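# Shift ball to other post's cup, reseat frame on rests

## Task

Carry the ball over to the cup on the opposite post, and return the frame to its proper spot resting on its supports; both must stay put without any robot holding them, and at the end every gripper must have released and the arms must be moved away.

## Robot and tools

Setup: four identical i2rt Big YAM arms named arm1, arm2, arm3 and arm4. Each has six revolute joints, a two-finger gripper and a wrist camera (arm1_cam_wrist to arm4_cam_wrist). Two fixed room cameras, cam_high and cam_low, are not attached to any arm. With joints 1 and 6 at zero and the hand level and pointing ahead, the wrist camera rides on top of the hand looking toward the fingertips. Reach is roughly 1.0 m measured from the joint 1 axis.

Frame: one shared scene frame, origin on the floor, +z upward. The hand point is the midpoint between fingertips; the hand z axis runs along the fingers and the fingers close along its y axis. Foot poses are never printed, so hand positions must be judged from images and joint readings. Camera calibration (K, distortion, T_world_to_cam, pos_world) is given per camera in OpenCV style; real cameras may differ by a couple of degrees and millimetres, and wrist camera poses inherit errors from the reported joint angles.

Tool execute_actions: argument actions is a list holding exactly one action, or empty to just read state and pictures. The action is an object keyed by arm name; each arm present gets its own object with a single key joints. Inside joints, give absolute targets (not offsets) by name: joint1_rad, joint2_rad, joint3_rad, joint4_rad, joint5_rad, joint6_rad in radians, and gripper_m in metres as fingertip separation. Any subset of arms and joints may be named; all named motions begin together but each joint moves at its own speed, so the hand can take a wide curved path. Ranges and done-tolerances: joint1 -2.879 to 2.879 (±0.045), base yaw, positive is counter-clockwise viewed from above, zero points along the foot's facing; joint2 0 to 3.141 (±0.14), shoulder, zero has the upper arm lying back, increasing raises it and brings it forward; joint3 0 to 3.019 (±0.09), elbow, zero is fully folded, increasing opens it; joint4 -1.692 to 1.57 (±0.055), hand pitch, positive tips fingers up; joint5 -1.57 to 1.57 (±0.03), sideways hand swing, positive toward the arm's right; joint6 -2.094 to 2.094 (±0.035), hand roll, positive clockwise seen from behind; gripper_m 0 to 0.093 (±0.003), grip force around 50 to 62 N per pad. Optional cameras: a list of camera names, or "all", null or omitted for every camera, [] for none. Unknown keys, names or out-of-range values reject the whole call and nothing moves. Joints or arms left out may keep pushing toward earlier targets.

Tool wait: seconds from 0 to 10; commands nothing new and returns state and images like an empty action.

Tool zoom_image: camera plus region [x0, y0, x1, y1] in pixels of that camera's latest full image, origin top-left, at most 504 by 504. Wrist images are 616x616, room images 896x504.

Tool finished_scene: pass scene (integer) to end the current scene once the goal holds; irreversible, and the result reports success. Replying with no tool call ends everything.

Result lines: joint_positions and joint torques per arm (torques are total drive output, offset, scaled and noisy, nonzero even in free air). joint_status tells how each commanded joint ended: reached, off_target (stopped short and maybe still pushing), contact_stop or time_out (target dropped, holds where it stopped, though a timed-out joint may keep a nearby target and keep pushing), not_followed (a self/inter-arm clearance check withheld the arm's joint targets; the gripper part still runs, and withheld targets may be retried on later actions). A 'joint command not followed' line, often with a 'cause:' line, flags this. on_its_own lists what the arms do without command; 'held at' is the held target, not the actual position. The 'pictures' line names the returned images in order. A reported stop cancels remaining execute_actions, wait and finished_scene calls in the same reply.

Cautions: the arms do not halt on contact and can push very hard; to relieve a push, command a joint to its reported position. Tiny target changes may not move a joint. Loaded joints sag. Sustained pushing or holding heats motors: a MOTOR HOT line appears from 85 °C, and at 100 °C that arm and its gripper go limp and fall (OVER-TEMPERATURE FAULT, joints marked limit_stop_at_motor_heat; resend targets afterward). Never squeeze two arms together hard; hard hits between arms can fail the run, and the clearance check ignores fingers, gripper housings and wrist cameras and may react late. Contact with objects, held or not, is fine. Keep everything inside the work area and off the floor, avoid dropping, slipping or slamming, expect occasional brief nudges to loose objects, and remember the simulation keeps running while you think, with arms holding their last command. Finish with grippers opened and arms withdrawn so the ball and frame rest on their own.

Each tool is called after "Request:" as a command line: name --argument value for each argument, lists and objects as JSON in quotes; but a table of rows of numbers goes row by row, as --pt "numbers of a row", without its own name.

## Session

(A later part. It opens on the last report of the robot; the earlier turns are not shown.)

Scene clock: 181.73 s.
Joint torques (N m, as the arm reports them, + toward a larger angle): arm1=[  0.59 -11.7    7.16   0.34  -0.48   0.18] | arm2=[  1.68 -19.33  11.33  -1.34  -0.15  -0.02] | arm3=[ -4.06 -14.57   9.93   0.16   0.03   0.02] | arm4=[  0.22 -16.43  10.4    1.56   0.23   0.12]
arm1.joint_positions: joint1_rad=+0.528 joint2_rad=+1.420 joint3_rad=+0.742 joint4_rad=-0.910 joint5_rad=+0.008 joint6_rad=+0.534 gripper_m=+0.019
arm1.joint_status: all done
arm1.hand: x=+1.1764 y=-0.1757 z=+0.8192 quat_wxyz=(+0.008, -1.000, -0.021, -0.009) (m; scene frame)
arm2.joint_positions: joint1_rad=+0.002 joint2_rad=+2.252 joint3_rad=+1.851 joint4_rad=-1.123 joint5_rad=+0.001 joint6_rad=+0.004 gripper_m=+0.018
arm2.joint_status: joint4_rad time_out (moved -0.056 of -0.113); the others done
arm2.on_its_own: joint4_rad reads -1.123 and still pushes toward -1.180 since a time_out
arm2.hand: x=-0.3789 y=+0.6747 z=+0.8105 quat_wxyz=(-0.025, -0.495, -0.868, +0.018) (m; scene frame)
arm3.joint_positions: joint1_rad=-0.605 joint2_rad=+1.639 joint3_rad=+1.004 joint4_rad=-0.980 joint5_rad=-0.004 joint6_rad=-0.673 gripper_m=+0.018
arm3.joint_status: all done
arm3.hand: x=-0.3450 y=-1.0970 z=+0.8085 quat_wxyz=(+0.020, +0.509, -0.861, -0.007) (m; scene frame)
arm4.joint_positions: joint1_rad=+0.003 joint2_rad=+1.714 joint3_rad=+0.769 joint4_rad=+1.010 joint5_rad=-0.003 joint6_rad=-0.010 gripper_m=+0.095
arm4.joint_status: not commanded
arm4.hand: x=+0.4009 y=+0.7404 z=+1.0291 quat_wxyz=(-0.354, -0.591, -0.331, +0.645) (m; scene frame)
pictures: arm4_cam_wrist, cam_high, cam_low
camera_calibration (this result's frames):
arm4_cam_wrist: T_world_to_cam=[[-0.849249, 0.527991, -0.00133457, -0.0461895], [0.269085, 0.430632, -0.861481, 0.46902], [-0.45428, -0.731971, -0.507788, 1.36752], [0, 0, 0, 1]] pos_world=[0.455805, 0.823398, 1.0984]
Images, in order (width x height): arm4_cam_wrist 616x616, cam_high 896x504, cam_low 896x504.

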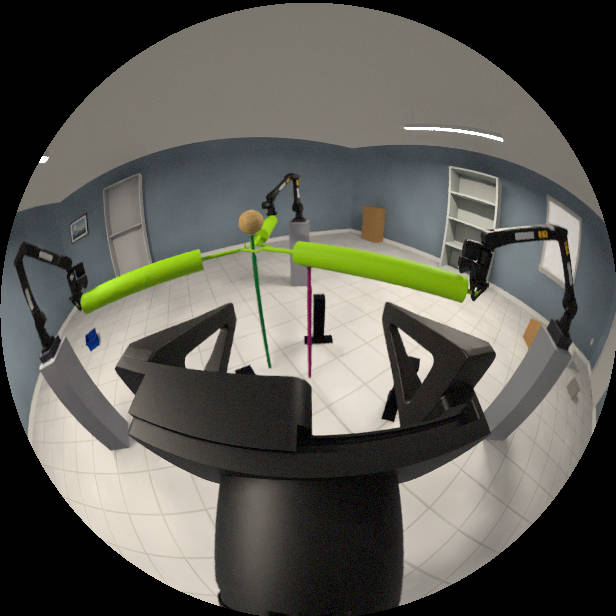

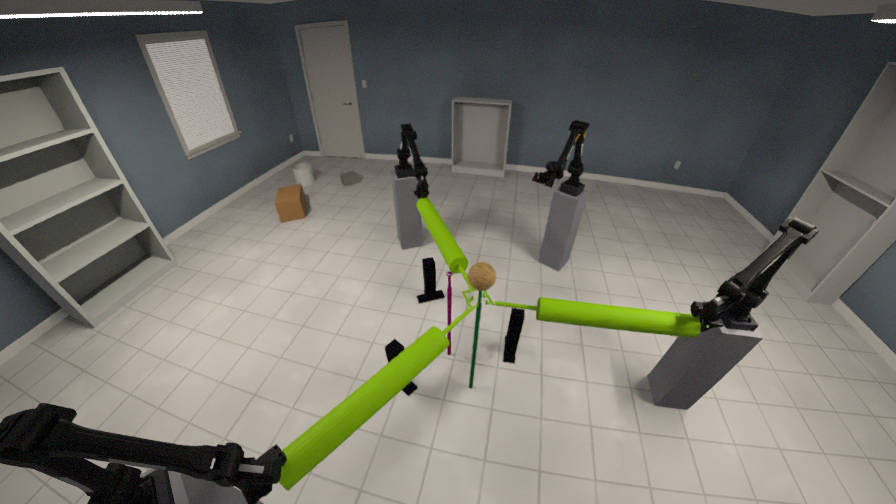

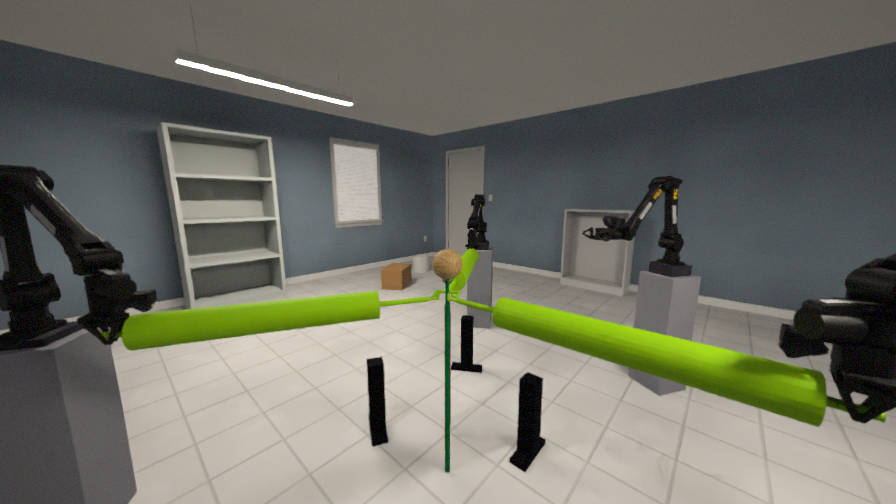

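Request:
execute_actions --actions '[{"arm1":{"joints":{"joint1_rad":0.495,"joint2_rad":1.335,"joint3_rad":0.755,"joint4_rad":-0.95,"joint6_rad":0.5}},"arm2":{"joints":{"joint1_rad":0.03,"joint2_rad":2.18,"joint3_rad":1.86,"joint4_rad":-1.17,"joint6_rad":0.017}},"arm3":{"joints":{"joint1_rad":-0.57,"joint2_rad":1.585,"joint3_rad":1.09,"joint4_rad":-1.015,"joint6_rad":-0.635}}}]' --cameras '["cam_high","cam_low","arm4_cam_wrist"]'

Request:
zoom_image --camera "cam_high" --region '[440, 255, 520, 325]'

Request:
zoom_image --camera "cam_low" --region '[410, 245, 490, 315]'

Request:
zoom_image --camera "arm4_cam_wrist" --region '[210, 200, 300, 270]'

Scene clock: 191.43 s.
Joint torques (N m, as the arm reports them, + toward a larger angle): arm1=[ -0.6  -10.9    7.68   0.34   0.05  -0.12] | arm2=[  1.67 -23.38   9.09  -0.25  -0.17   0.04] | arm3=[ -1.08 -15.99   9.99  -0.13  -0.42   0.29] | arm4=[  0.22 -16.43  10.41   1.56   0.23   0.12]
arm1.joint_positions: joint1_rad=+0.502 joint2_rad=+1.366 joint3_rad=+0.738 joint4_rad=-0.946 joint5_rad=-0.004 joint6_rad=+0.504 gripper_m=+0.019
arm1.joint_status: all done
arm1.hand: x=+1.1775 y=-0.1675 z=+0.8344 quat_wxyz=(-0.001, -1.000, -0.023, -0.006) (m; scene frame)
arm2.joint_positions: joint1_rad=+0.011 joint2_rad=+2.250 joint3_rad=+1.851 joint4_rad=-1.146 joint5_rad=+0.001 joint6_rad=+0.013 gripper_m=+0.018
arm2.joint_status: all done
arm2.hand: x=-0.3764 y=+0.6824 z=+0.8114 quat_wxyz=(-0.016, -0.495, -0.868, +0.012) (m; scene frame)
arm3.joint_positions: joint1_rad=-0.584 joint2_rad=+1.631 joint3_rad=+1.025 joint4_rad=-1.003 joint5_rad=+0.006 joint6_rad=-0.652 gripper_m=+0.018
arm3.joint_status: all done
arm3.hand: x=-0.3430 y=-1.0887 z=+0.8182 quat_wxyz=(+0.018, +0.509, -0.861, -0.001) (m; scene frame)
arm4.joint_positions: joint1_rad=+0.003 joint2_rad=+1.714 joint3_rad=+0.769 joint4_rad=+1.010 joint5_rad=-0.003 joint6_rad=-0.010 gripper_m=+0.095
arm4.joint_status: not commanded
arm4.hand: x=+0.4009 y=+0.7404 z=+1.0291 quat_wxyz=(-0.354, -0.591, -0.331, +0.645) (m; scene frame)
pictures: arm4_cam_wrist, cam_high, cam_low
camera_calibration (this result's frames):
arm4_cam_wrist: T_world_to_cam=[[-0.849249, 0.527991, -0.00133457, -0.0461895], [0.269085, 0.430632, -0.861481, 0.46902], [-0.45428, -0.731971, -0.507788, 1.36752], [0, 0, 0, 1]] pos_world=[0.455805, 0.823398, 1.0984]
Images, in order (width x height): arm4_cam_wrist 616x616, cam_high 896x504, cam_low 896x504.

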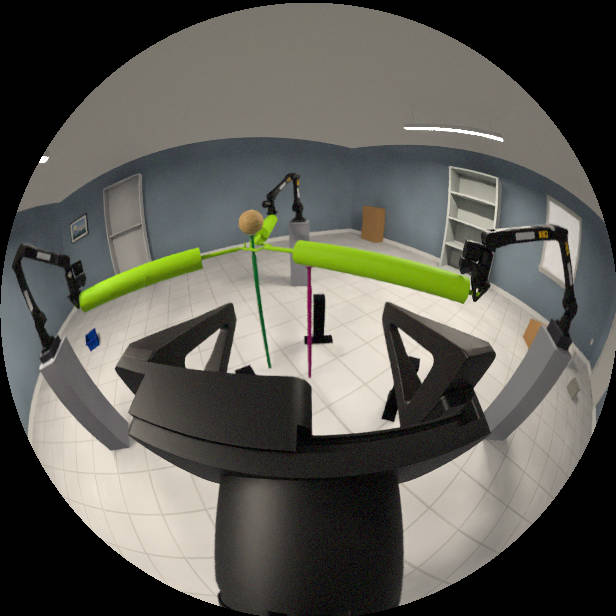

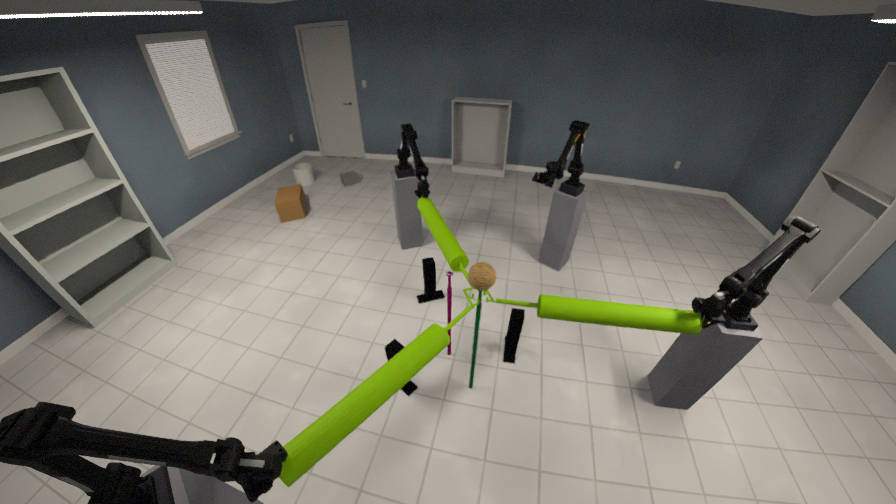

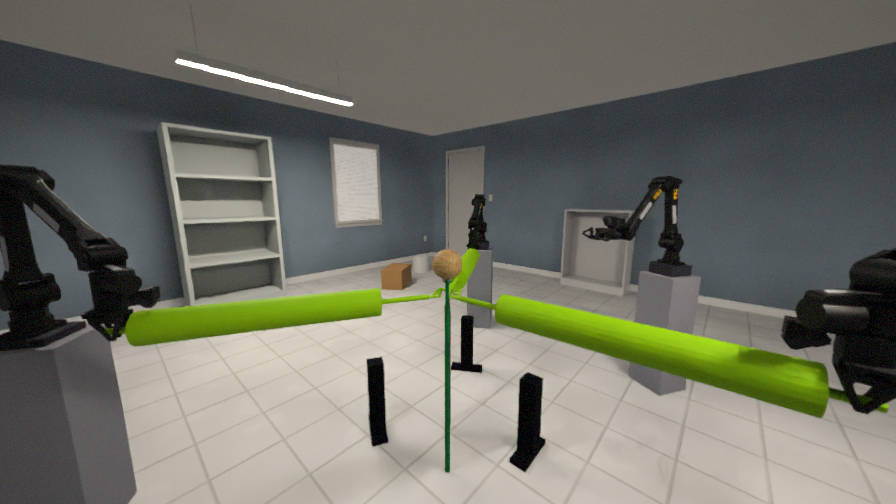

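Region (440, 255, 520, 325) of cam_high's 896x504 image, scaled by 6.300, with more detail than that image has; it fills the top 441 rows of this view, and the rest is white.

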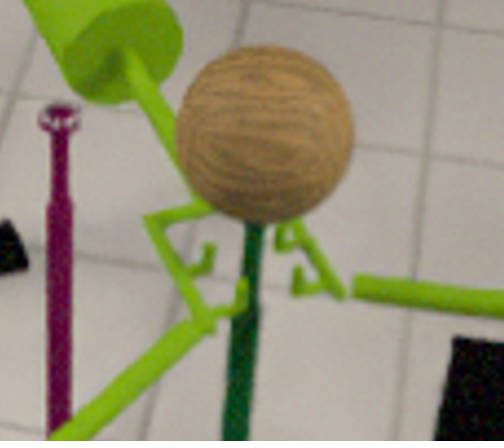

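Region (410, 245, 490, 315) of cam_low's 896x504 image, scaled by 6.300, with more detail than that image has; it fills the top 441 rows of this view, and the rest is white.

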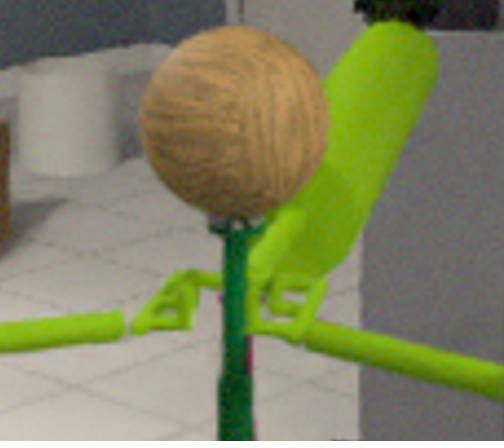

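Region (210, 200, 300, 270) of arm4_cam_wrist's 616x616 image, scaled by 5.600, with more detail than that image has.

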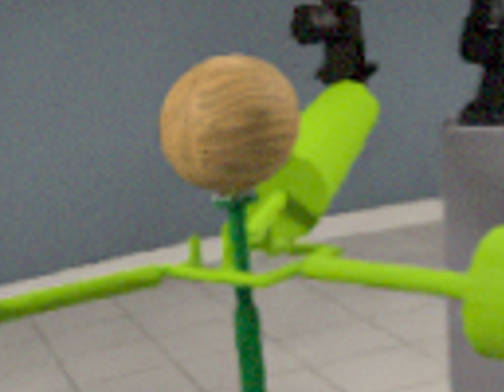

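Request:
execute_actions --actions '[{"arm1":{"joints":{"joint1_rad":0.47,"joint2_rad":1.30,"joint3_rad":0.795,"joint4_rad":-1.02,"joint6_rad":0.475}},"arm2":{"joints":{"joint2_rad":2.11,"joint3_rad":1.86,"joint4_rad":-1.23}},"arm3":{"joints":{"joint1_rad":-0.55,"joint2_rad":1.535,"joint3_rad":1.13,"joint4_rad":-1.075,"joint6_rad":-0.615}}}]' --cameras '["cam_low","arm4_cam_wrist"]'

Request:
zoom_image --camera "cam_low" --region '[410, 245, 490, 315]'

Request:
zoom_image --camera "arm4_cam_wrist" --region '[210, 200, 300, 270]'

Scene clock: 202.67 s.
Joint torques (N m, as the arm reports them, + toward a larger angle): arm1=[-0.17 -9.84 10.17 -0.25 -0.26 -0.09] | arm2=[  1.35 -22.41   9.78   0.24  -0.16   0.  ] | arm3=[ -1.21 -15.46  10.35   0.27  -0.29   0.28] | arm4=[  0.22 -16.39  10.41   1.56   0.23   0.12]
arm1.joint_positions: joint1_rad=+0.474 joint2_rad=+1.324 joint3_rad=+0.748 joint4_rad=-1.000 joint5_rad=+0.003 joint6_rad=+0.476 gripper_m=+0.019
arm1.joint_status: all done
arm1.hand: x=+1.1770 y=-0.1558 z=+0.8500 quat_wxyz=(+0.003, -1.000, -0.023, -0.005) (m; scene frame)
arm2.joint_positions: joint1_rad=+0.017 joint2_rad=+2.166 joint3_rad=+1.845 joint4_rad=-1.220 joint5_rad=+0.001 joint6_rad=+0.018 gripper_m=+0.018
arm2.joint_status: all done
arm2.hand: x=-0.3788 y=+0.6942 z=+0.8625 quat_wxyz=(-0.017, -0.495, -0.869, +0.013) (m; scene frame)
arm3.joint_positions: joint1_rad=-0.561 joint2_rad=+1.577 joint3_rad=+1.065 joint4_rad=-1.071 joint5_rad=+0.003 joint6_rad=-0.631 gripper_m=+0.018
arm3.joint_status: all done
arm3.hand: x=-0.3425 y=-1.0775 z=+0.8528 quat_wxyz=(+0.005, +0.510, -0.860, -0.001) (m; scene frame)
arm4.joint_positions: joint1_rad=+0.003 joint2_rad=+1.714 joint3_rad=+0.769 joint4_rad=+1.010 joint5_rad=-0.003 joint6_rad=-0.010 gripper_m=+0.095
arm4.joint_status: not commanded
arm4.hand: x=+0.4009 y=+0.7404 z=+1.0291 quat_wxyz=(-0.354, -0.591, -0.331, +0.645) (m; scene frame)
pictures: arm4_cam_wrist, cam_low
camera_calibration (this result's frames):
arm4_cam_wrist: T_world_to_cam=[[-0.849249, 0.527991, -0.00133457, -0.0461895], [0.269085, 0.430632, -0.861481, 0.46902], [-0.45428, -0.731971, -0.507788, 1.36752], [0, 0, 0, 1]] pos_world=[0.455805, 0.823398, 1.0984]
Images, in order (width x height): arm4_cam_wrist 616x616, cam_low 896x504.

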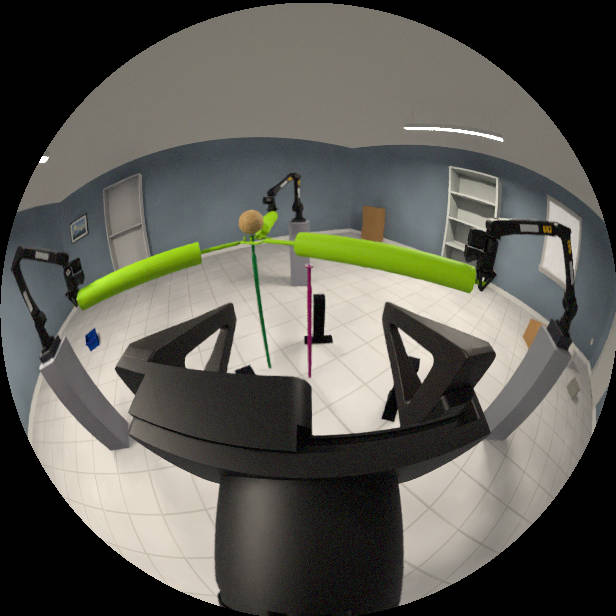

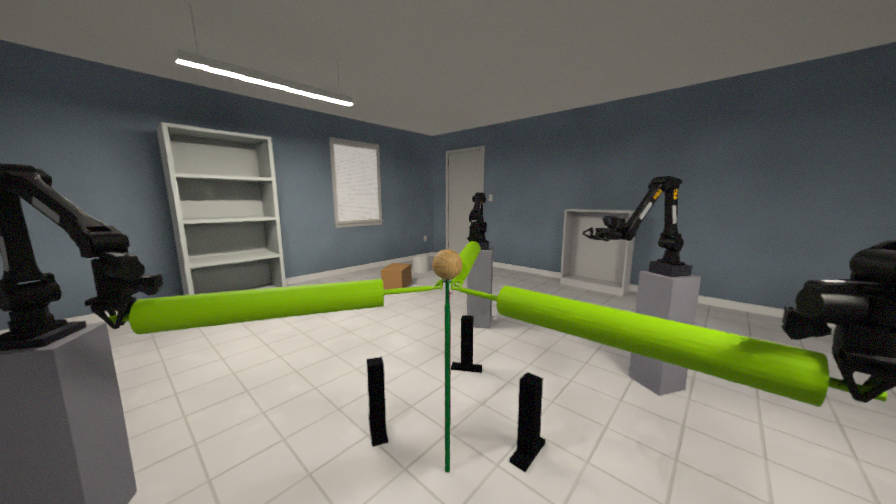

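Region (410, 245, 490, 315) of cam_low's 896x504 image, scaled by 6.300, with more detail than that image has; it fills the top 441 rows of this view, and the rest is white.

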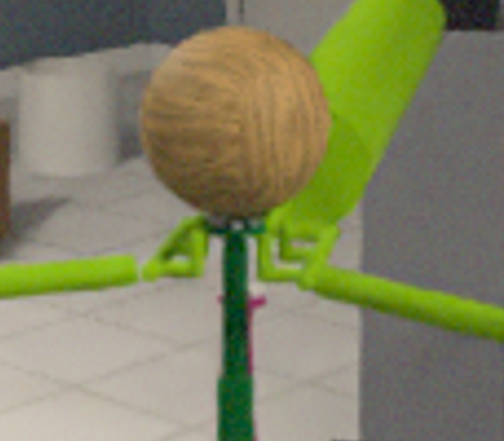

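Region (210, 200, 300, 270) of arm4_cam_wrist's 616x616 image, scaled by 5.600, with more detail than that image has.

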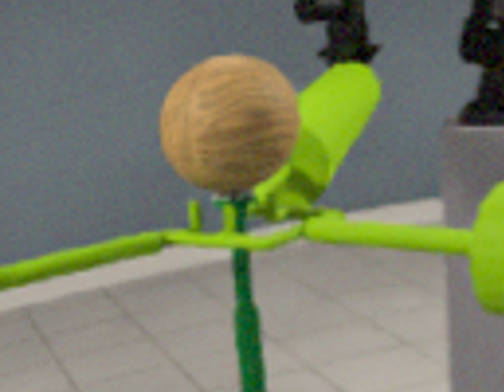

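Request:
execute_actions --actions '[{"arm1":{"joints":{"joint1_rad":0.488,"joint2_rad":1.245,"joint3_rad":0.868,"joint4_rad":-1.135}},"arm2":{"joints":{"joint2_rad":2.10,"joint3_rad":1.95,"joint4_rad":-1.305}},"arm3":{"joints":{"joint1_rad":-0.577,"joint2_rad":1.496,"joint3_rad":1.19,"joint4_rad":-1.165}}}]' --cameras '["cam_low","arm4_cam_wrist"]'

Request:
zoom_image --camera "cam_low" --region '[410, 235, 490, 305]'

Request:
zoom_image --camera "arm4_cam_wrist" --region '[210, 200, 300, 270]'

Scene clock: 222.23 s.
Joint torques (N m, as the arm reports them, + toward a larger angle): arm1=[ 0.59 -9.86 11.47 -0.27 -0.15 -0.1 ] | arm2=[  1.25 -22.56  14.55  -0.62  -0.14   0.01] | arm3=[ -3.36 -15.95  11.45   0.07  -0.46   0.28] | arm4=[  0.2  -16.39  10.4    1.56   0.23   0.12]
arm1.joint_positions: joint1_rad=+0.479 joint2_rad=+1.273 joint3_rad=+0.808 joint4_rad=-1.115 joint5_rad=+0.000 joint6_rad=+0.478 gripper_m=+0.019
arm1.joint_status: all done
arm1.hand: x=+1.1773 y=-0.1579 z=+0.8849 quat_wxyz=(+0.002, -1.000, -0.025, -0.008) (m; scene frame)
arm2.joint_positions: joint1_rad=+0.017 joint2_rad=+2.166 joint3_rad=+1.882 joint4_rad=-1.270 joint5_rad=+0.001 joint6_rad=+0.019 gripper_m=+0.018
arm2.joint_status: all done
arm2.hand: x=-0.3778 y=+0.6938 z=+0.8759 quat_wxyz=(-0.012, -0.495, -0.869, +0.010) (m; scene frame)
arm3.joint_positions: joint1_rad=-0.563 joint2_rad=+1.546 joint3_rad=+1.112 joint4_rad=-1.156 joint5_rad=+0.007 joint6_rad=-0.630 gripper_m=+0.018
arm3.joint_status: all done
arm3.hand: x=-0.3420 y=-1.0789 z=+0.8814 quat_wxyz=(+0.009, +0.509, -0.861, +0.001) (m; scene frame)
arm4.joint_positions: joint1_rad=+0.003 joint2_rad=+1.714 joint3_rad=+0.769 joint4_rad=+1.010 joint5_rad=-0.003 joint6_rad=-0.010 gripper_m=+0.095
arm4.joint_status: not commanded
arm4.hand: x=+0.4009 y=+0.7404 z=+1.0291 quat_wxyz=(-0.354, -0.591, -0.331, +0.645) (m; scene frame)
pictures: arm4_cam_wrist, cam_low
camera_calibration (this result's frames):
arm4_cam_wrist: T_world_to_cam=[[-0.849249, 0.527991, -0.00133457, -0.0461895], [0.269085, 0.430632, -0.861481, 0.46902], [-0.45428, -0.731971, -0.507788, 1.36752], [0, 0, 0, 1]] pos_world=[0.455805, 0.823398, 1.0984]
Images, in order (width x height): arm4_cam_wrist 616x616, cam_low 896x504.

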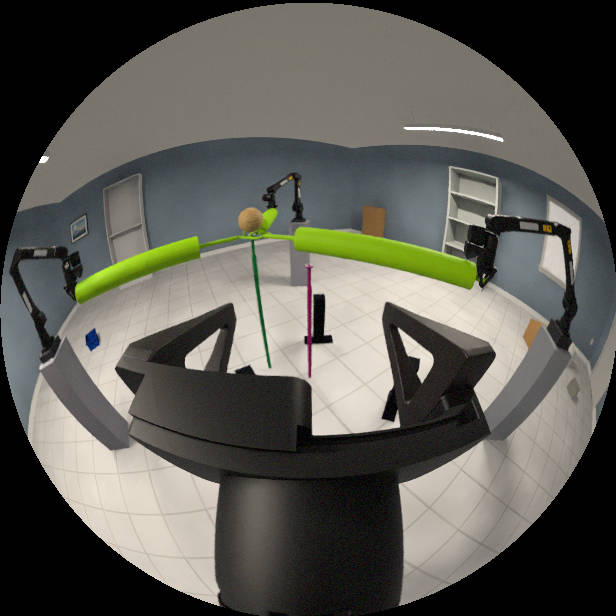

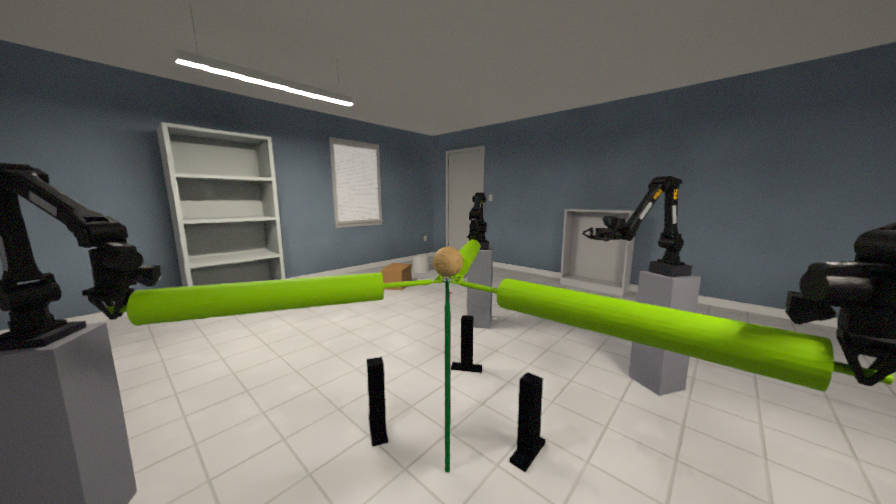

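Region (410, 235, 490, 305) of cam_low's 896x504 image, scaled by 6.300, with more detail than that image has; it fills the top 441 rows of this view, and the rest is white.

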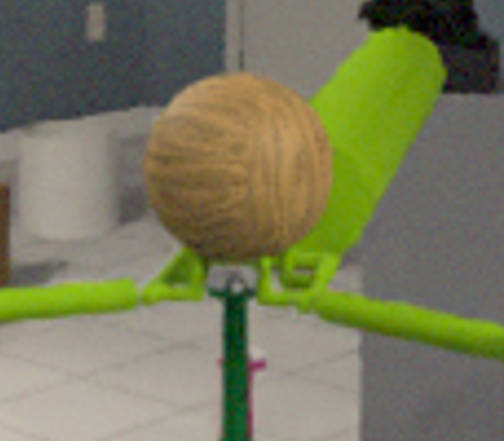

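Region (210, 200, 300, 270) of arm4_cam_wrist's 616x616 image, scaled by 5.600, with more detail than that image has.

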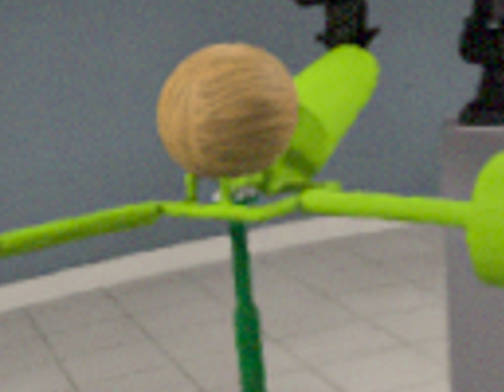

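Request:
execute_actions --actions '[{"arm1":{"joints":{"joint2_rad":1.2,"joint3_rad":0.958,"joint4_rad":-1.255}},"arm2":{"joints":{"joint2_rad":2.06,"joint3_rad":2.04,"joint4_rad":-1.39}},"arm3":{"joints":{"joint2_rad":1.45,"joint3_rad":1.265,"joint4_rad":-1.27,"joint6_rad":-0.63}}}]' --cameras '[]'

Request:
execute_actions --actions '[{"arm1":{"joints":{"joint1_rad":0.302,"joint2_rad":1.255,"joint3_rad":0.98,"joint4_rad":-1.237,"joint6_rad":0.3}},"arm2":{"joints":{"joint1_rad":0.0,"joint2_rad":1.92,"joint3_rad":1.74,"joint4_rad":-1.29,"joint6_rad":0}},"arm3":{"joints":{"joint1_rad":-0.42,"joint2_rad":1.425,"joint3_rad":1.19,"joint4_rad":-1.262,"joint6_rad":-0.485}}}]' --cameras '["cam_low","arm4_cam_wrist"]'

Scene clock: 236.70 s.
Joint torques (N m, as the arm reports them, + toward a larger angle): arm1=[ 0.36 -9.47 12.4   0.04 -0.05 -0.15] | arm2=[  1.62 -23.26  15.97   0.17  -0.15  -0.03] | arm3=[ -3.48 -15.22  12.11   0.4   -0.37   0.16] | arm4=[  0.16 -16.44  10.41   1.56   0.22   0.12]
arm1.joint_positions: joint1_rad=+0.484 joint2_rad=+1.225 joint3_rad=+0.890 joint4_rad=-1.244 joint5_rad=-0.002 joint6_rad=+0.482 gripper_m=+0.019
arm1.joint_status: all done
arm1.hand: x=+1.1765 y=-0.1603 z=+0.9281 quat_wxyz=(+0.001, -1.000, -0.025, -0.007) (m; scene frame)
arm2.joint_positions: joint1_rad=+0.017 joint2_rad=+2.133 joint3_rad=+1.959 joint4_rad=-1.380 joint5_rad=+0.001 joint6_rad=+0.019 gripper_m=+0.018
arm2.joint_status: all done
arm2.hand: x=-0.3777 y=+0.6942 z=+0.9256 quat_wxyz=(-0.012, -0.495, -0.869, +0.010) (m; scene frame)
arm3.joint_positions: joint1_rad=-0.564 joint2_rad=+1.495 joint3_rad=+1.181 joint4_rad=-1.269 joint5_rad=+0.005 joint6_rad=-0.630 gripper_m=+0.018
arm3.joint_status: all done
arm3.hand: x=-0.3427 y=-1.0797 z=+0.9264 quat_wxyz=(+0.005, +0.508, -0.861, +0.000) (m; scene frame)
arm4.joint_positions: joint1_rad=+0.003 joint2_rad=+1.714 joint3_rad=+0.769 joint4_rad=+1.010 joint5_rad=-0.003 joint6_rad=-0.010 gripper_m=+0.095
arm4.joint_status: not commanded
arm4.hand: x=+0.4009 y=+0.7404 z=+1.0291 quat_wxyz=(-0.354, -0.591, -0.331, +0.645) (m; scene frame)
pictures: none
No camera images: the call's "cameras" was empty. Leave "cameras" out to get every camera's image.

Scene clock: 237.73 s.
Joint torques (N m, as the arm reports them, + toward a larger angle): arm1=[-0.01 -8.52 12.08  0.61 -0.05 -0.1 ] | arm2=[ -0.2  -20.56  10.51   1.17  -0.15  -0.08] | arm3=[ -1.33 -16.42   8.56   0.73  -0.29   0.28] | arm4=[  0.2  -16.44  10.41   1.55   0.23   0.12]
arm1.joint_positions: joint1_rad=+0.302 joint2_rad=+1.262 joint3_rad=+0.917 joint4_rad=-1.241 joint5_rad=-0.002 joint6_rad=+0.302 gripper_m=+0.019
arm1.joint_status: all done
arm1.hand: x=+1.1418 y=-0.1122 z=+0.9265 quat_wxyz=(+0.001, -1.000, -0.024, -0.011) (m; scene frame)
arm2.joint_positions: joint1_rad=+0.007 joint2_rad=+1.977 joint3_rad=+1.719 joint4_rad=-1.310 joint5_rad=+0.001 joint6_rad=+0.010 gripper_m=+0.018
arm2.joint_status: all done
arm2.hand: x=-0.4134 y=+0.7401 z=+0.9301 quat_wxyz=(-0.005, -0.496, -0.869, +0.007) (m; scene frame)
arm3.joint_positions: joint1_rad=-0.430 joint2_rad=+1.487 joint3_rad=+1.164 joint4_rad=-1.268 joint5_rad=+0.003 joint6_rad=-0.500 gripper_m=+0.018
arm3.joint_status: all done
arm3.hand: x=-0.3752 y=-1.0333 z=+0.9238 quat_wxyz=(+0.009, +0.510, -0.860, +0.000) (m; scene frame)
arm4.joint_positions: joint1_rad=+0.003 joint2_rad=+1.714 joint3_rad=+0.769 joint4_rad=+1.010 joint5_rad=-0.003 joint6_rad=-0.010 gripper_m=+0.095
arm4.joint_status: not commanded
arm4.hand: x=+0.4009 y=+0.7404 z=+1.0291 quat_wxyz=(-0.354, -0.591, -0.331, +0.645) (m; scene frame)
pictures: arm4_cam_wrist, cam_low
camera_calibration (this result's frames):
arm4_cam_wrist: T_world_to_cam=[[-0.849249, 0.527991, -0.00133457, -0.0461895], [0.269085, 0.430632, -0.861481, 0.46902], [-0.45428, -0.731971, -0.507788, 1.36752], [0, 0, 0, 1]] pos_world=[0.455805, 0.823398, 1.0984]
Images, in order (width x height): arm4_cam_wrist 616x616, cam_low 896x504.

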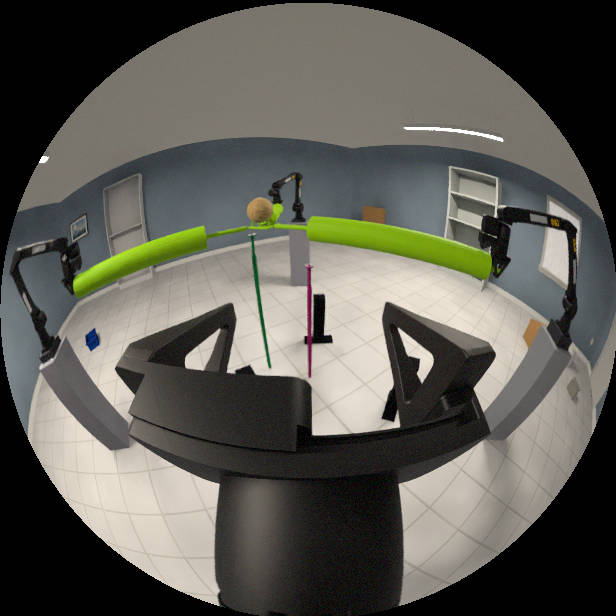

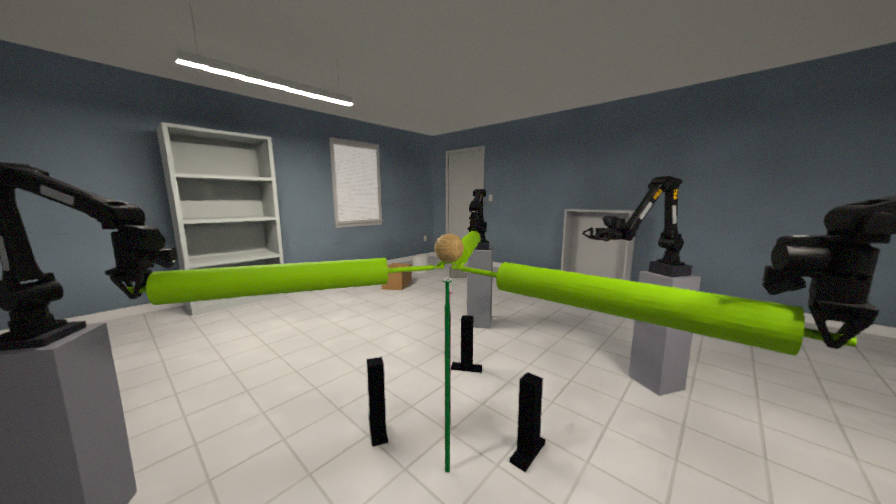

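Request:
execute_actions --actions '[{"arm1":{"joints":{"joint1_rad":0.156,"joint2_rad":1.343,"joint3_rad":0.98,"joint4_rad":-1.135,"joint6_rad":0.155}},"arm2":{"joints":{"joint1_rad":-0.02,"joint2_rad":1.81,"joint3_rad":1.485,"joint4_rad":-1.145,"joint6_rad":-0.02}},"arm3":{"joints":{"joint1_rad":-0.288,"joint2_rad":1.46,"joint3_rad":1.12,"joint4_rad":-1.172,"joint6_rad":-0.35}}}]' --cameras '[]'

Request:
execute_actions --actions '[{"arm1":{"joints":{"joint1_rad":0.023,"joint2_rad":1.472,"joint3_rad":0.99,"joint4_rad":-1.018,"joint6_rad":0.025}},"arm2":{"joints":{"joint1_rad":-0.042,"joint2_rad":1.735,"joint3_rad":1.245,"joint4_rad":-0.985,"joint6_rad":-0.042}},"arm3":{"joints":{"joint1_rad":-0.15,"joint2_rad":1.535,"joint3_rad":1.07,"joint4_rad":-1.065,"joint6_rad":-0.212}}}]' --cameras '[]'

Request:
execute_actions --actions '[{"arm1":{"joints":{"joint1_rad":-0.086,"joint2_rad":1.62,"joint3_rad":1.035,"joint4_rad":-0.92,"joint6_rad":-0.085}},"arm2":{"joints":{"joint1_rad":-0.07,"joint2_rad":1.685,"joint3_rad":1.035,"joint4_rad":-0.835,"joint6_rad":-0.07}},"arm3":{"joints":{"joint1_rad":-0.02,"joint2_rad":1.62,"joint3_rad":1.05,"joint4_rad":-0.96,"joint6_rad":-0.082}}}]' --cameras '[]'

Request:
execute_actions --actions '[{"arm1":{"joints":{"joint1_rad":-0.179,"joint2_rad":1.775,"joint3_rad":1.115,"joint4_rad":-0.848,"joint6_rad":-0.177}},"arm2":{"joints":{"joint1_rad":-0.106,"joint2_rad":1.66,"joint3_rad":0.84,"joint4_rad":-0.675,"joint6_rad":-0.106}},"arm3":{"joints":{"joint1_rad":0.104,"joint2_rad":1.728,"joint3_rad":1.095,"joint4_rad":-0.868,"joint6_rad":0.042}},"arm4":{"joints":{"joint2_rad":2.0,"joint3_rad":0.8,"joint4_rad":1.3}}}]' --cameras '["cam_low","arm4_cam_wrist","cam_high"]'

Request:
zoom_image --camera "cam_low" --region '[410, 245, 490, 315]'

Request:
zoom_image --camera "arm4_cam_wrist" --region '[260, 190, 360, 280]'

Request:
zoom_image --camera "cam_high" --region '[410, 230, 490, 300]'

Scene clock: 249.30 s.
Joint torques (N m, as the arm reports them, + toward a larger angle): arm1=[ -0.21 -11.02  11.52   0.4    0.11  -0.12] | arm2=[ -0.34 -19.54   9.84   0.98  -0.16  -0.11] | arm3=[ -1.61 -13.06   8.64   0.79  -0.26   0.27] | arm4=[  0.16 -16.41  10.42   1.56   0.23   0.12]
arm1.joint_positions: joint1_rad=+0.159 joint2_rad=+1.364 joint3_rad=+0.920 joint4_rad=-1.134 joint5_rad=-0.007 joint6_rad=+0.160 gripper_m=+0.019
arm1.joint_status: all done
arm1.hand: x=+1.1032 y=-0.0734 z=+0.8943 quat_wxyz=(-0.003, -1.000, -0.024, -0.007) (m; scene frame)
arm2.joint_positions: joint1_rad=-0.012 joint2_rad=+1.880 joint3_rad=+1.466 joint4_rad=-1.161 joint5_rad=+0.001 joint6_rad=-0.009 gripper_m=+0.018
arm2.joint_status: all done
arm2.hand: x=-0.4500 y=+0.7799 z=+0.8926 quat_wxyz=(-0.002, -0.496, -0.868, +0.005) (m; scene frame)
arm3.joint_positions: joint1_rad=-0.295 joint2_rad=+1.487 joint3_rad=+1.089 joint4_rad=-1.179 joint5_rad=+0.003 joint6_rad=-0.364 gripper_m=+0.018
arm3.joint_status: all done
arm3.hand: x=-0.4137 y=-0.9923 z=+0.8971 quat_wxyz=(+0.002, +0.510, -0.860, +0.000) (m; scene frame)
arm4.joint_positions: joint1_rad=+0.003 joint2_rad=+1.714 joint3_rad=+0.769 joint4_rad=+1.010 joint5_rad=-0.003 joint6_rad=-0.010 gripper_m=+0.095
arm4.joint_status: not commanded
arm4.hand: x=+0.4009 y=+0.7404 z=+1.0291 quat_wxyz=(-0.354, -0.591, -0.331, +0.645) (m; scene frame)
pictures: none
No camera images: the call's "cameras" was empty. Leave "cameras" out to get every camera's image.

Scene clock: 250.30 s.
Joint torques (N m, as the arm reports them, + toward a larger angle): arm1=[  0.12 -13.17  10.73   0.31  -0.01  -0.06] | arm2=[ -0.24 -17.56   9.28   0.97  -0.17  -0.12] | arm3=[ -1.74 -13.11   8.04   0.66  -0.26   0.27] | arm4=[  0.2  -16.42  10.41   1.55   0.23   0.12]
arm1.joint_positions: joint1_rad=+0.021 joint2_rad=+1.499 joint3_rad=+0.935 joint4_rad=-1.014 joint5_rad=-0.004 joint6_rad=+0.023 gripper_m=+0.019
arm1.joint_status: all done
arm1.hand: x=+1.0671 y=-0.0270 z=+0.8519 quat_wxyz=(-0.002, -1.000, -0.023, -0.007) (m; scene frame)
arm2.joint_positions: joint1_rad=-0.029 joint2_rad=+1.800 joint3_rad=+1.225 joint4_rad=-1.001 joint5_rad=+0.001 joint6_rad=-0.028 gripper_m=+0.018
arm2.joint_status: all done
arm2.hand: x=-0.4860 y=+0.8248 z=+0.8508 quat_wxyz=(-0.002, -0.495, -0.869, +0.005) (m; scene frame)
arm3.joint_positions: joint1_rad=-0.155 joint2_rad=+1.555 joint3_rad=+1.044 joint4_rad=-1.068 joint5_rad=+0.003 joint6_rad=-0.226 gripper_m=+0.018
arm3.joint_status: all done
arm3.hand: x=-0.4488 y=-0.9463 z=+0.8552 quat_wxyz=(+0.002, +0.510, -0.860, +0.001) (m; scene frame)
arm4.joint_positions: joint1_rad=+0.003 joint2_rad=+1.714 joint3_rad=+0.769 joint4_rad=+1.010 joint5_rad=-0.003 joint6_rad=-0.010 gripper_m=+0.095
arm4.joint_status: not commanded
arm4.hand: x=+0.4009 y=+0.7404 z=+1.0291 quat_wxyz=(-0.354, -0.591, -0.331, +0.645) (m; scene frame)
pictures: none
No camera images: the call's "cameras" was empty. Leave "cameras" out to get every camera's image.

Scene clock: 251.20 s.
Joint torques (N m, as the arm reports them, + toward a larger angle): arm1=[  0.03 -15.15   9.58   0.25  -0.07  -0.08] | arm2=[ -0.01 -15.28   8.23   0.95  -0.17  -0.1 ] | arm3=[ -2.04 -14.05   7.61   0.47  -0.18   0.27] | arm4=[  0.23 -16.46  10.42   1.56   0.23   0.13]
arm1.joint_positions: joint1_rad=-0.086 joint2_rad=+1.648 joint3_rad=+0.991 joint4_rad=-0.914 joint5_rad=-0.003 joint6_rad=-0.085 gripper_m=+0.019
arm1.joint_status: all done
arm1.hand: x=+1.0292 y=+0.0157 z=+0.8122 quat_wxyz=(-0.002, -1.000, -0.024, -0.004) (m; scene frame)
arm2.joint_positions: joint1_rad=-0.057 joint2_rad=+1.744 joint3_rad=+1.017 joint4_rad=-0.849 joint5_rad=+0.001 joint6_rad=-0.057 gripper_m=+0.018
arm2.joint_status: all done
arm2.hand: x=-0.5236 y=+0.8668 z=+0.8120 quat_wxyz=(-0.002, -0.494, -0.869, +0.005) (m; scene frame)
arm3.joint_positions: joint1_rad=-0.024 joint2_rad=+1.640 joint3_rad=+1.023 joint4_rad=-0.959 joint5_rad=+0.002 joint6_rad=-0.095 gripper_m=+0.018
arm3.joint_status: all done
arm3.hand: x=-0.4858 y=-0.9033 z=+0.8146 quat_wxyz=(+0.001, +0.510, -0.860, +0.000) (m; scene frame)
arm4.joint_positions: joint1_rad=+0.003 joint2_rad=+1.714 joint3_rad=+0.769 joint4_rad=+1.010 joint5_rad=-0.003 joint6_rad=-0.010 gripper_m=+0.095
arm4.joint_status: not commanded
arm4.hand: x=+0.4009 y=+0.7404 z=+1.0291 quat_wxyz=(-0.354, -0.591, -0.331, +0.645) (m; scene frame)
pictures: none
No camera images: the call's "cameras" was empty. Leave "cameras" out to get every camera's image.

Scene clock: 252.37 s.
Joint torques (N m, as the arm reports them, + toward a larger angle): arm1=[ -0.25 -17.23   8.6    0.2   -0.08  -0.08] | arm2=[  0.   -13.62   6.81   0.96  -0.17  -0.09] | arm3=[ -1.87 -15.49   9.1    0.25  -0.11   0.26] | arm4=[  0.22 -18.19   7.77   2.92   0.23   0.13]
arm1.joint_positions: joint1_rad=-0.176 joint2_rad=+1.802 joint3_rad=+1.080 joint4_rad=-0.839 joint5_rad=-0.003 joint6_rad=-0.176 gripper_m=+0.019
arm1.joint_status: all done
arm1.hand: x=+0.9903 y=+0.0589 z=+0.7736 quat_wxyz=(-0.001, -1.000, -0.024, +0.002) (m; scene frame)
arm2.joint_positions: joint1_rad=-0.096 joint2_rad=+1.714 joint3_rad=+0.826 joint4_rad=-0.690 joint5_rad=+0.001 joint6_rad=-0.096 gripper_m=+0.018
arm2.joint_status: all done
arm2.hand: x=-0.5626 y=+0.9089 z=+0.7727 quat_wxyz=(-0.001, -0.494, -0.869, +0.004) (m; scene frame)
arm3.joint_positions: joint1_rad=+0.101 joint2_rad=+1.751 joint3_rad=+1.037 joint4_rad=-0.864 joint5_rad=+0.001 joint6_rad=+0.029 gripper_m=+0.018
arm3.joint_status: all done
arm3.hand: x=-0.5237 y=-0.8605 z=+0.7730 quat_wxyz=(+0.001, +0.511, -0.860, +0.000) (m; scene frame)
arm4.joint_positions: joint1_rad=+0.003 joint2_rad=+2.014 joint3_rad=+0.769 joint4_rad=+1.271 joint5_rad=-0.003 joint6_rad=-0.010 gripper_m=+0.095
arm4.joint_status: all done
arm4.hand: x=+0.3991 y=+0.7375 z=+0.9148 quat_wxyz=(-0.347, -0.603, -0.338, +0.633) (m; scene frame)
pictures: arm4_cam_wrist, cam_high, cam_low
camera_calibration (this result's frames):
arm4_cam_wrist: T_world_to_cam=[[-0.849229, 0.528022, -0.0015378, -0.0461462], [0.287053, 0.459224, -0.840663, 0.324916], [-0.443182, -0.714357, -0.541557, 1.32], [0, 0, 0, 1]] pos_world=[0.452542, 0.818104, 0.987927]
Images, in order (width x height): arm4_cam_wrist 616x616, cam_high 896x504, cam_low 896x504.

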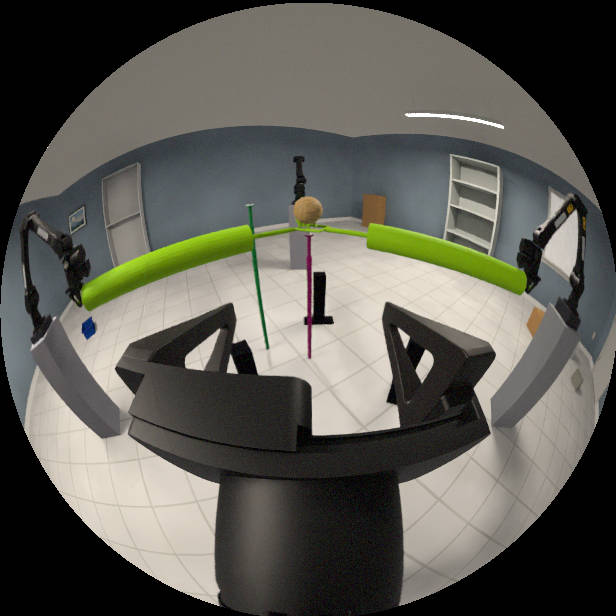

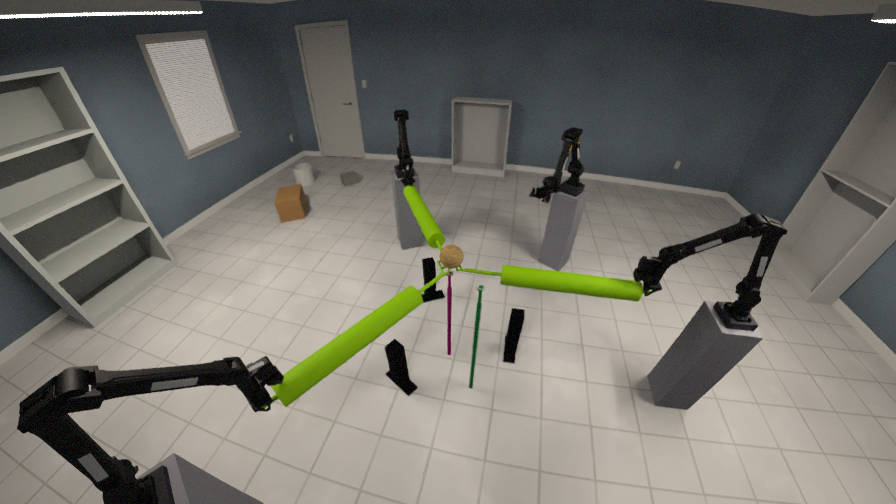

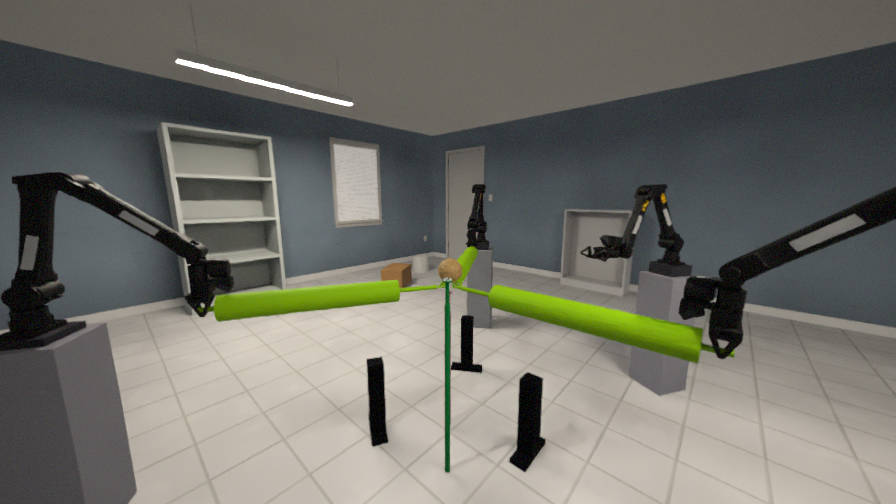

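Region (410, 245, 490, 315) of cam_low's 896x504 image, scaled by 6.300, with more detail than that image has; it fills the top 441 rows of this view, and the rest is white.

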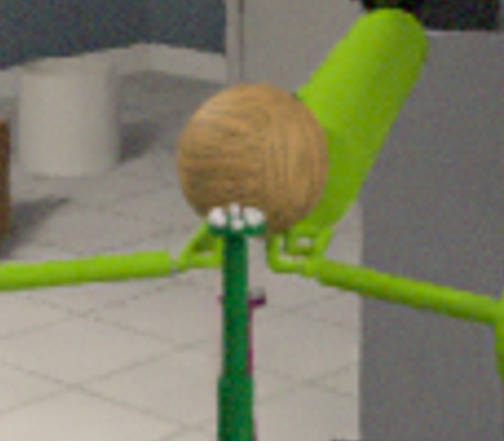

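Region (260, 190, 360, 280) of arm4_cam_wrist's 616x616 image, scaled by 5.040, with more detail than that image has; it fills the top 454 rows of this view, and the rest is white.

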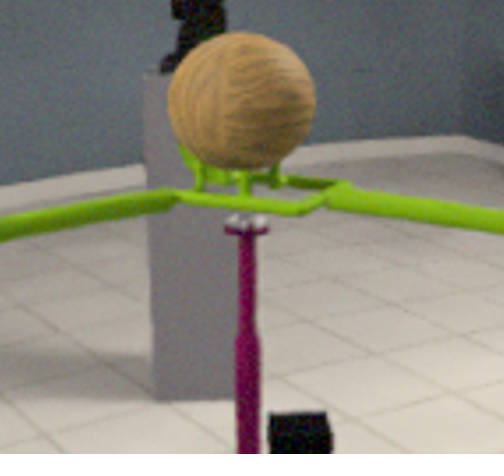

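Region (410, 230, 490, 300) of cam_high's 896x504 image, scaled by 6.300, with more detail than that image has; it fills the top 441 rows of this view, and the rest is white.

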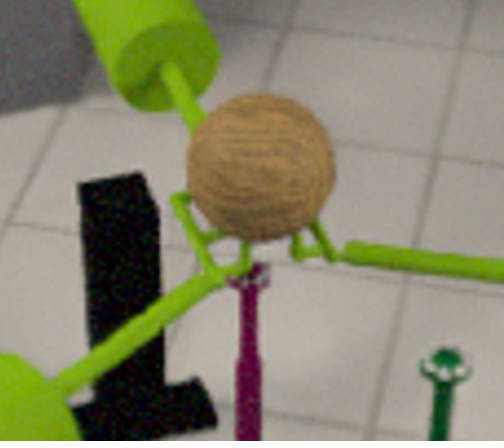

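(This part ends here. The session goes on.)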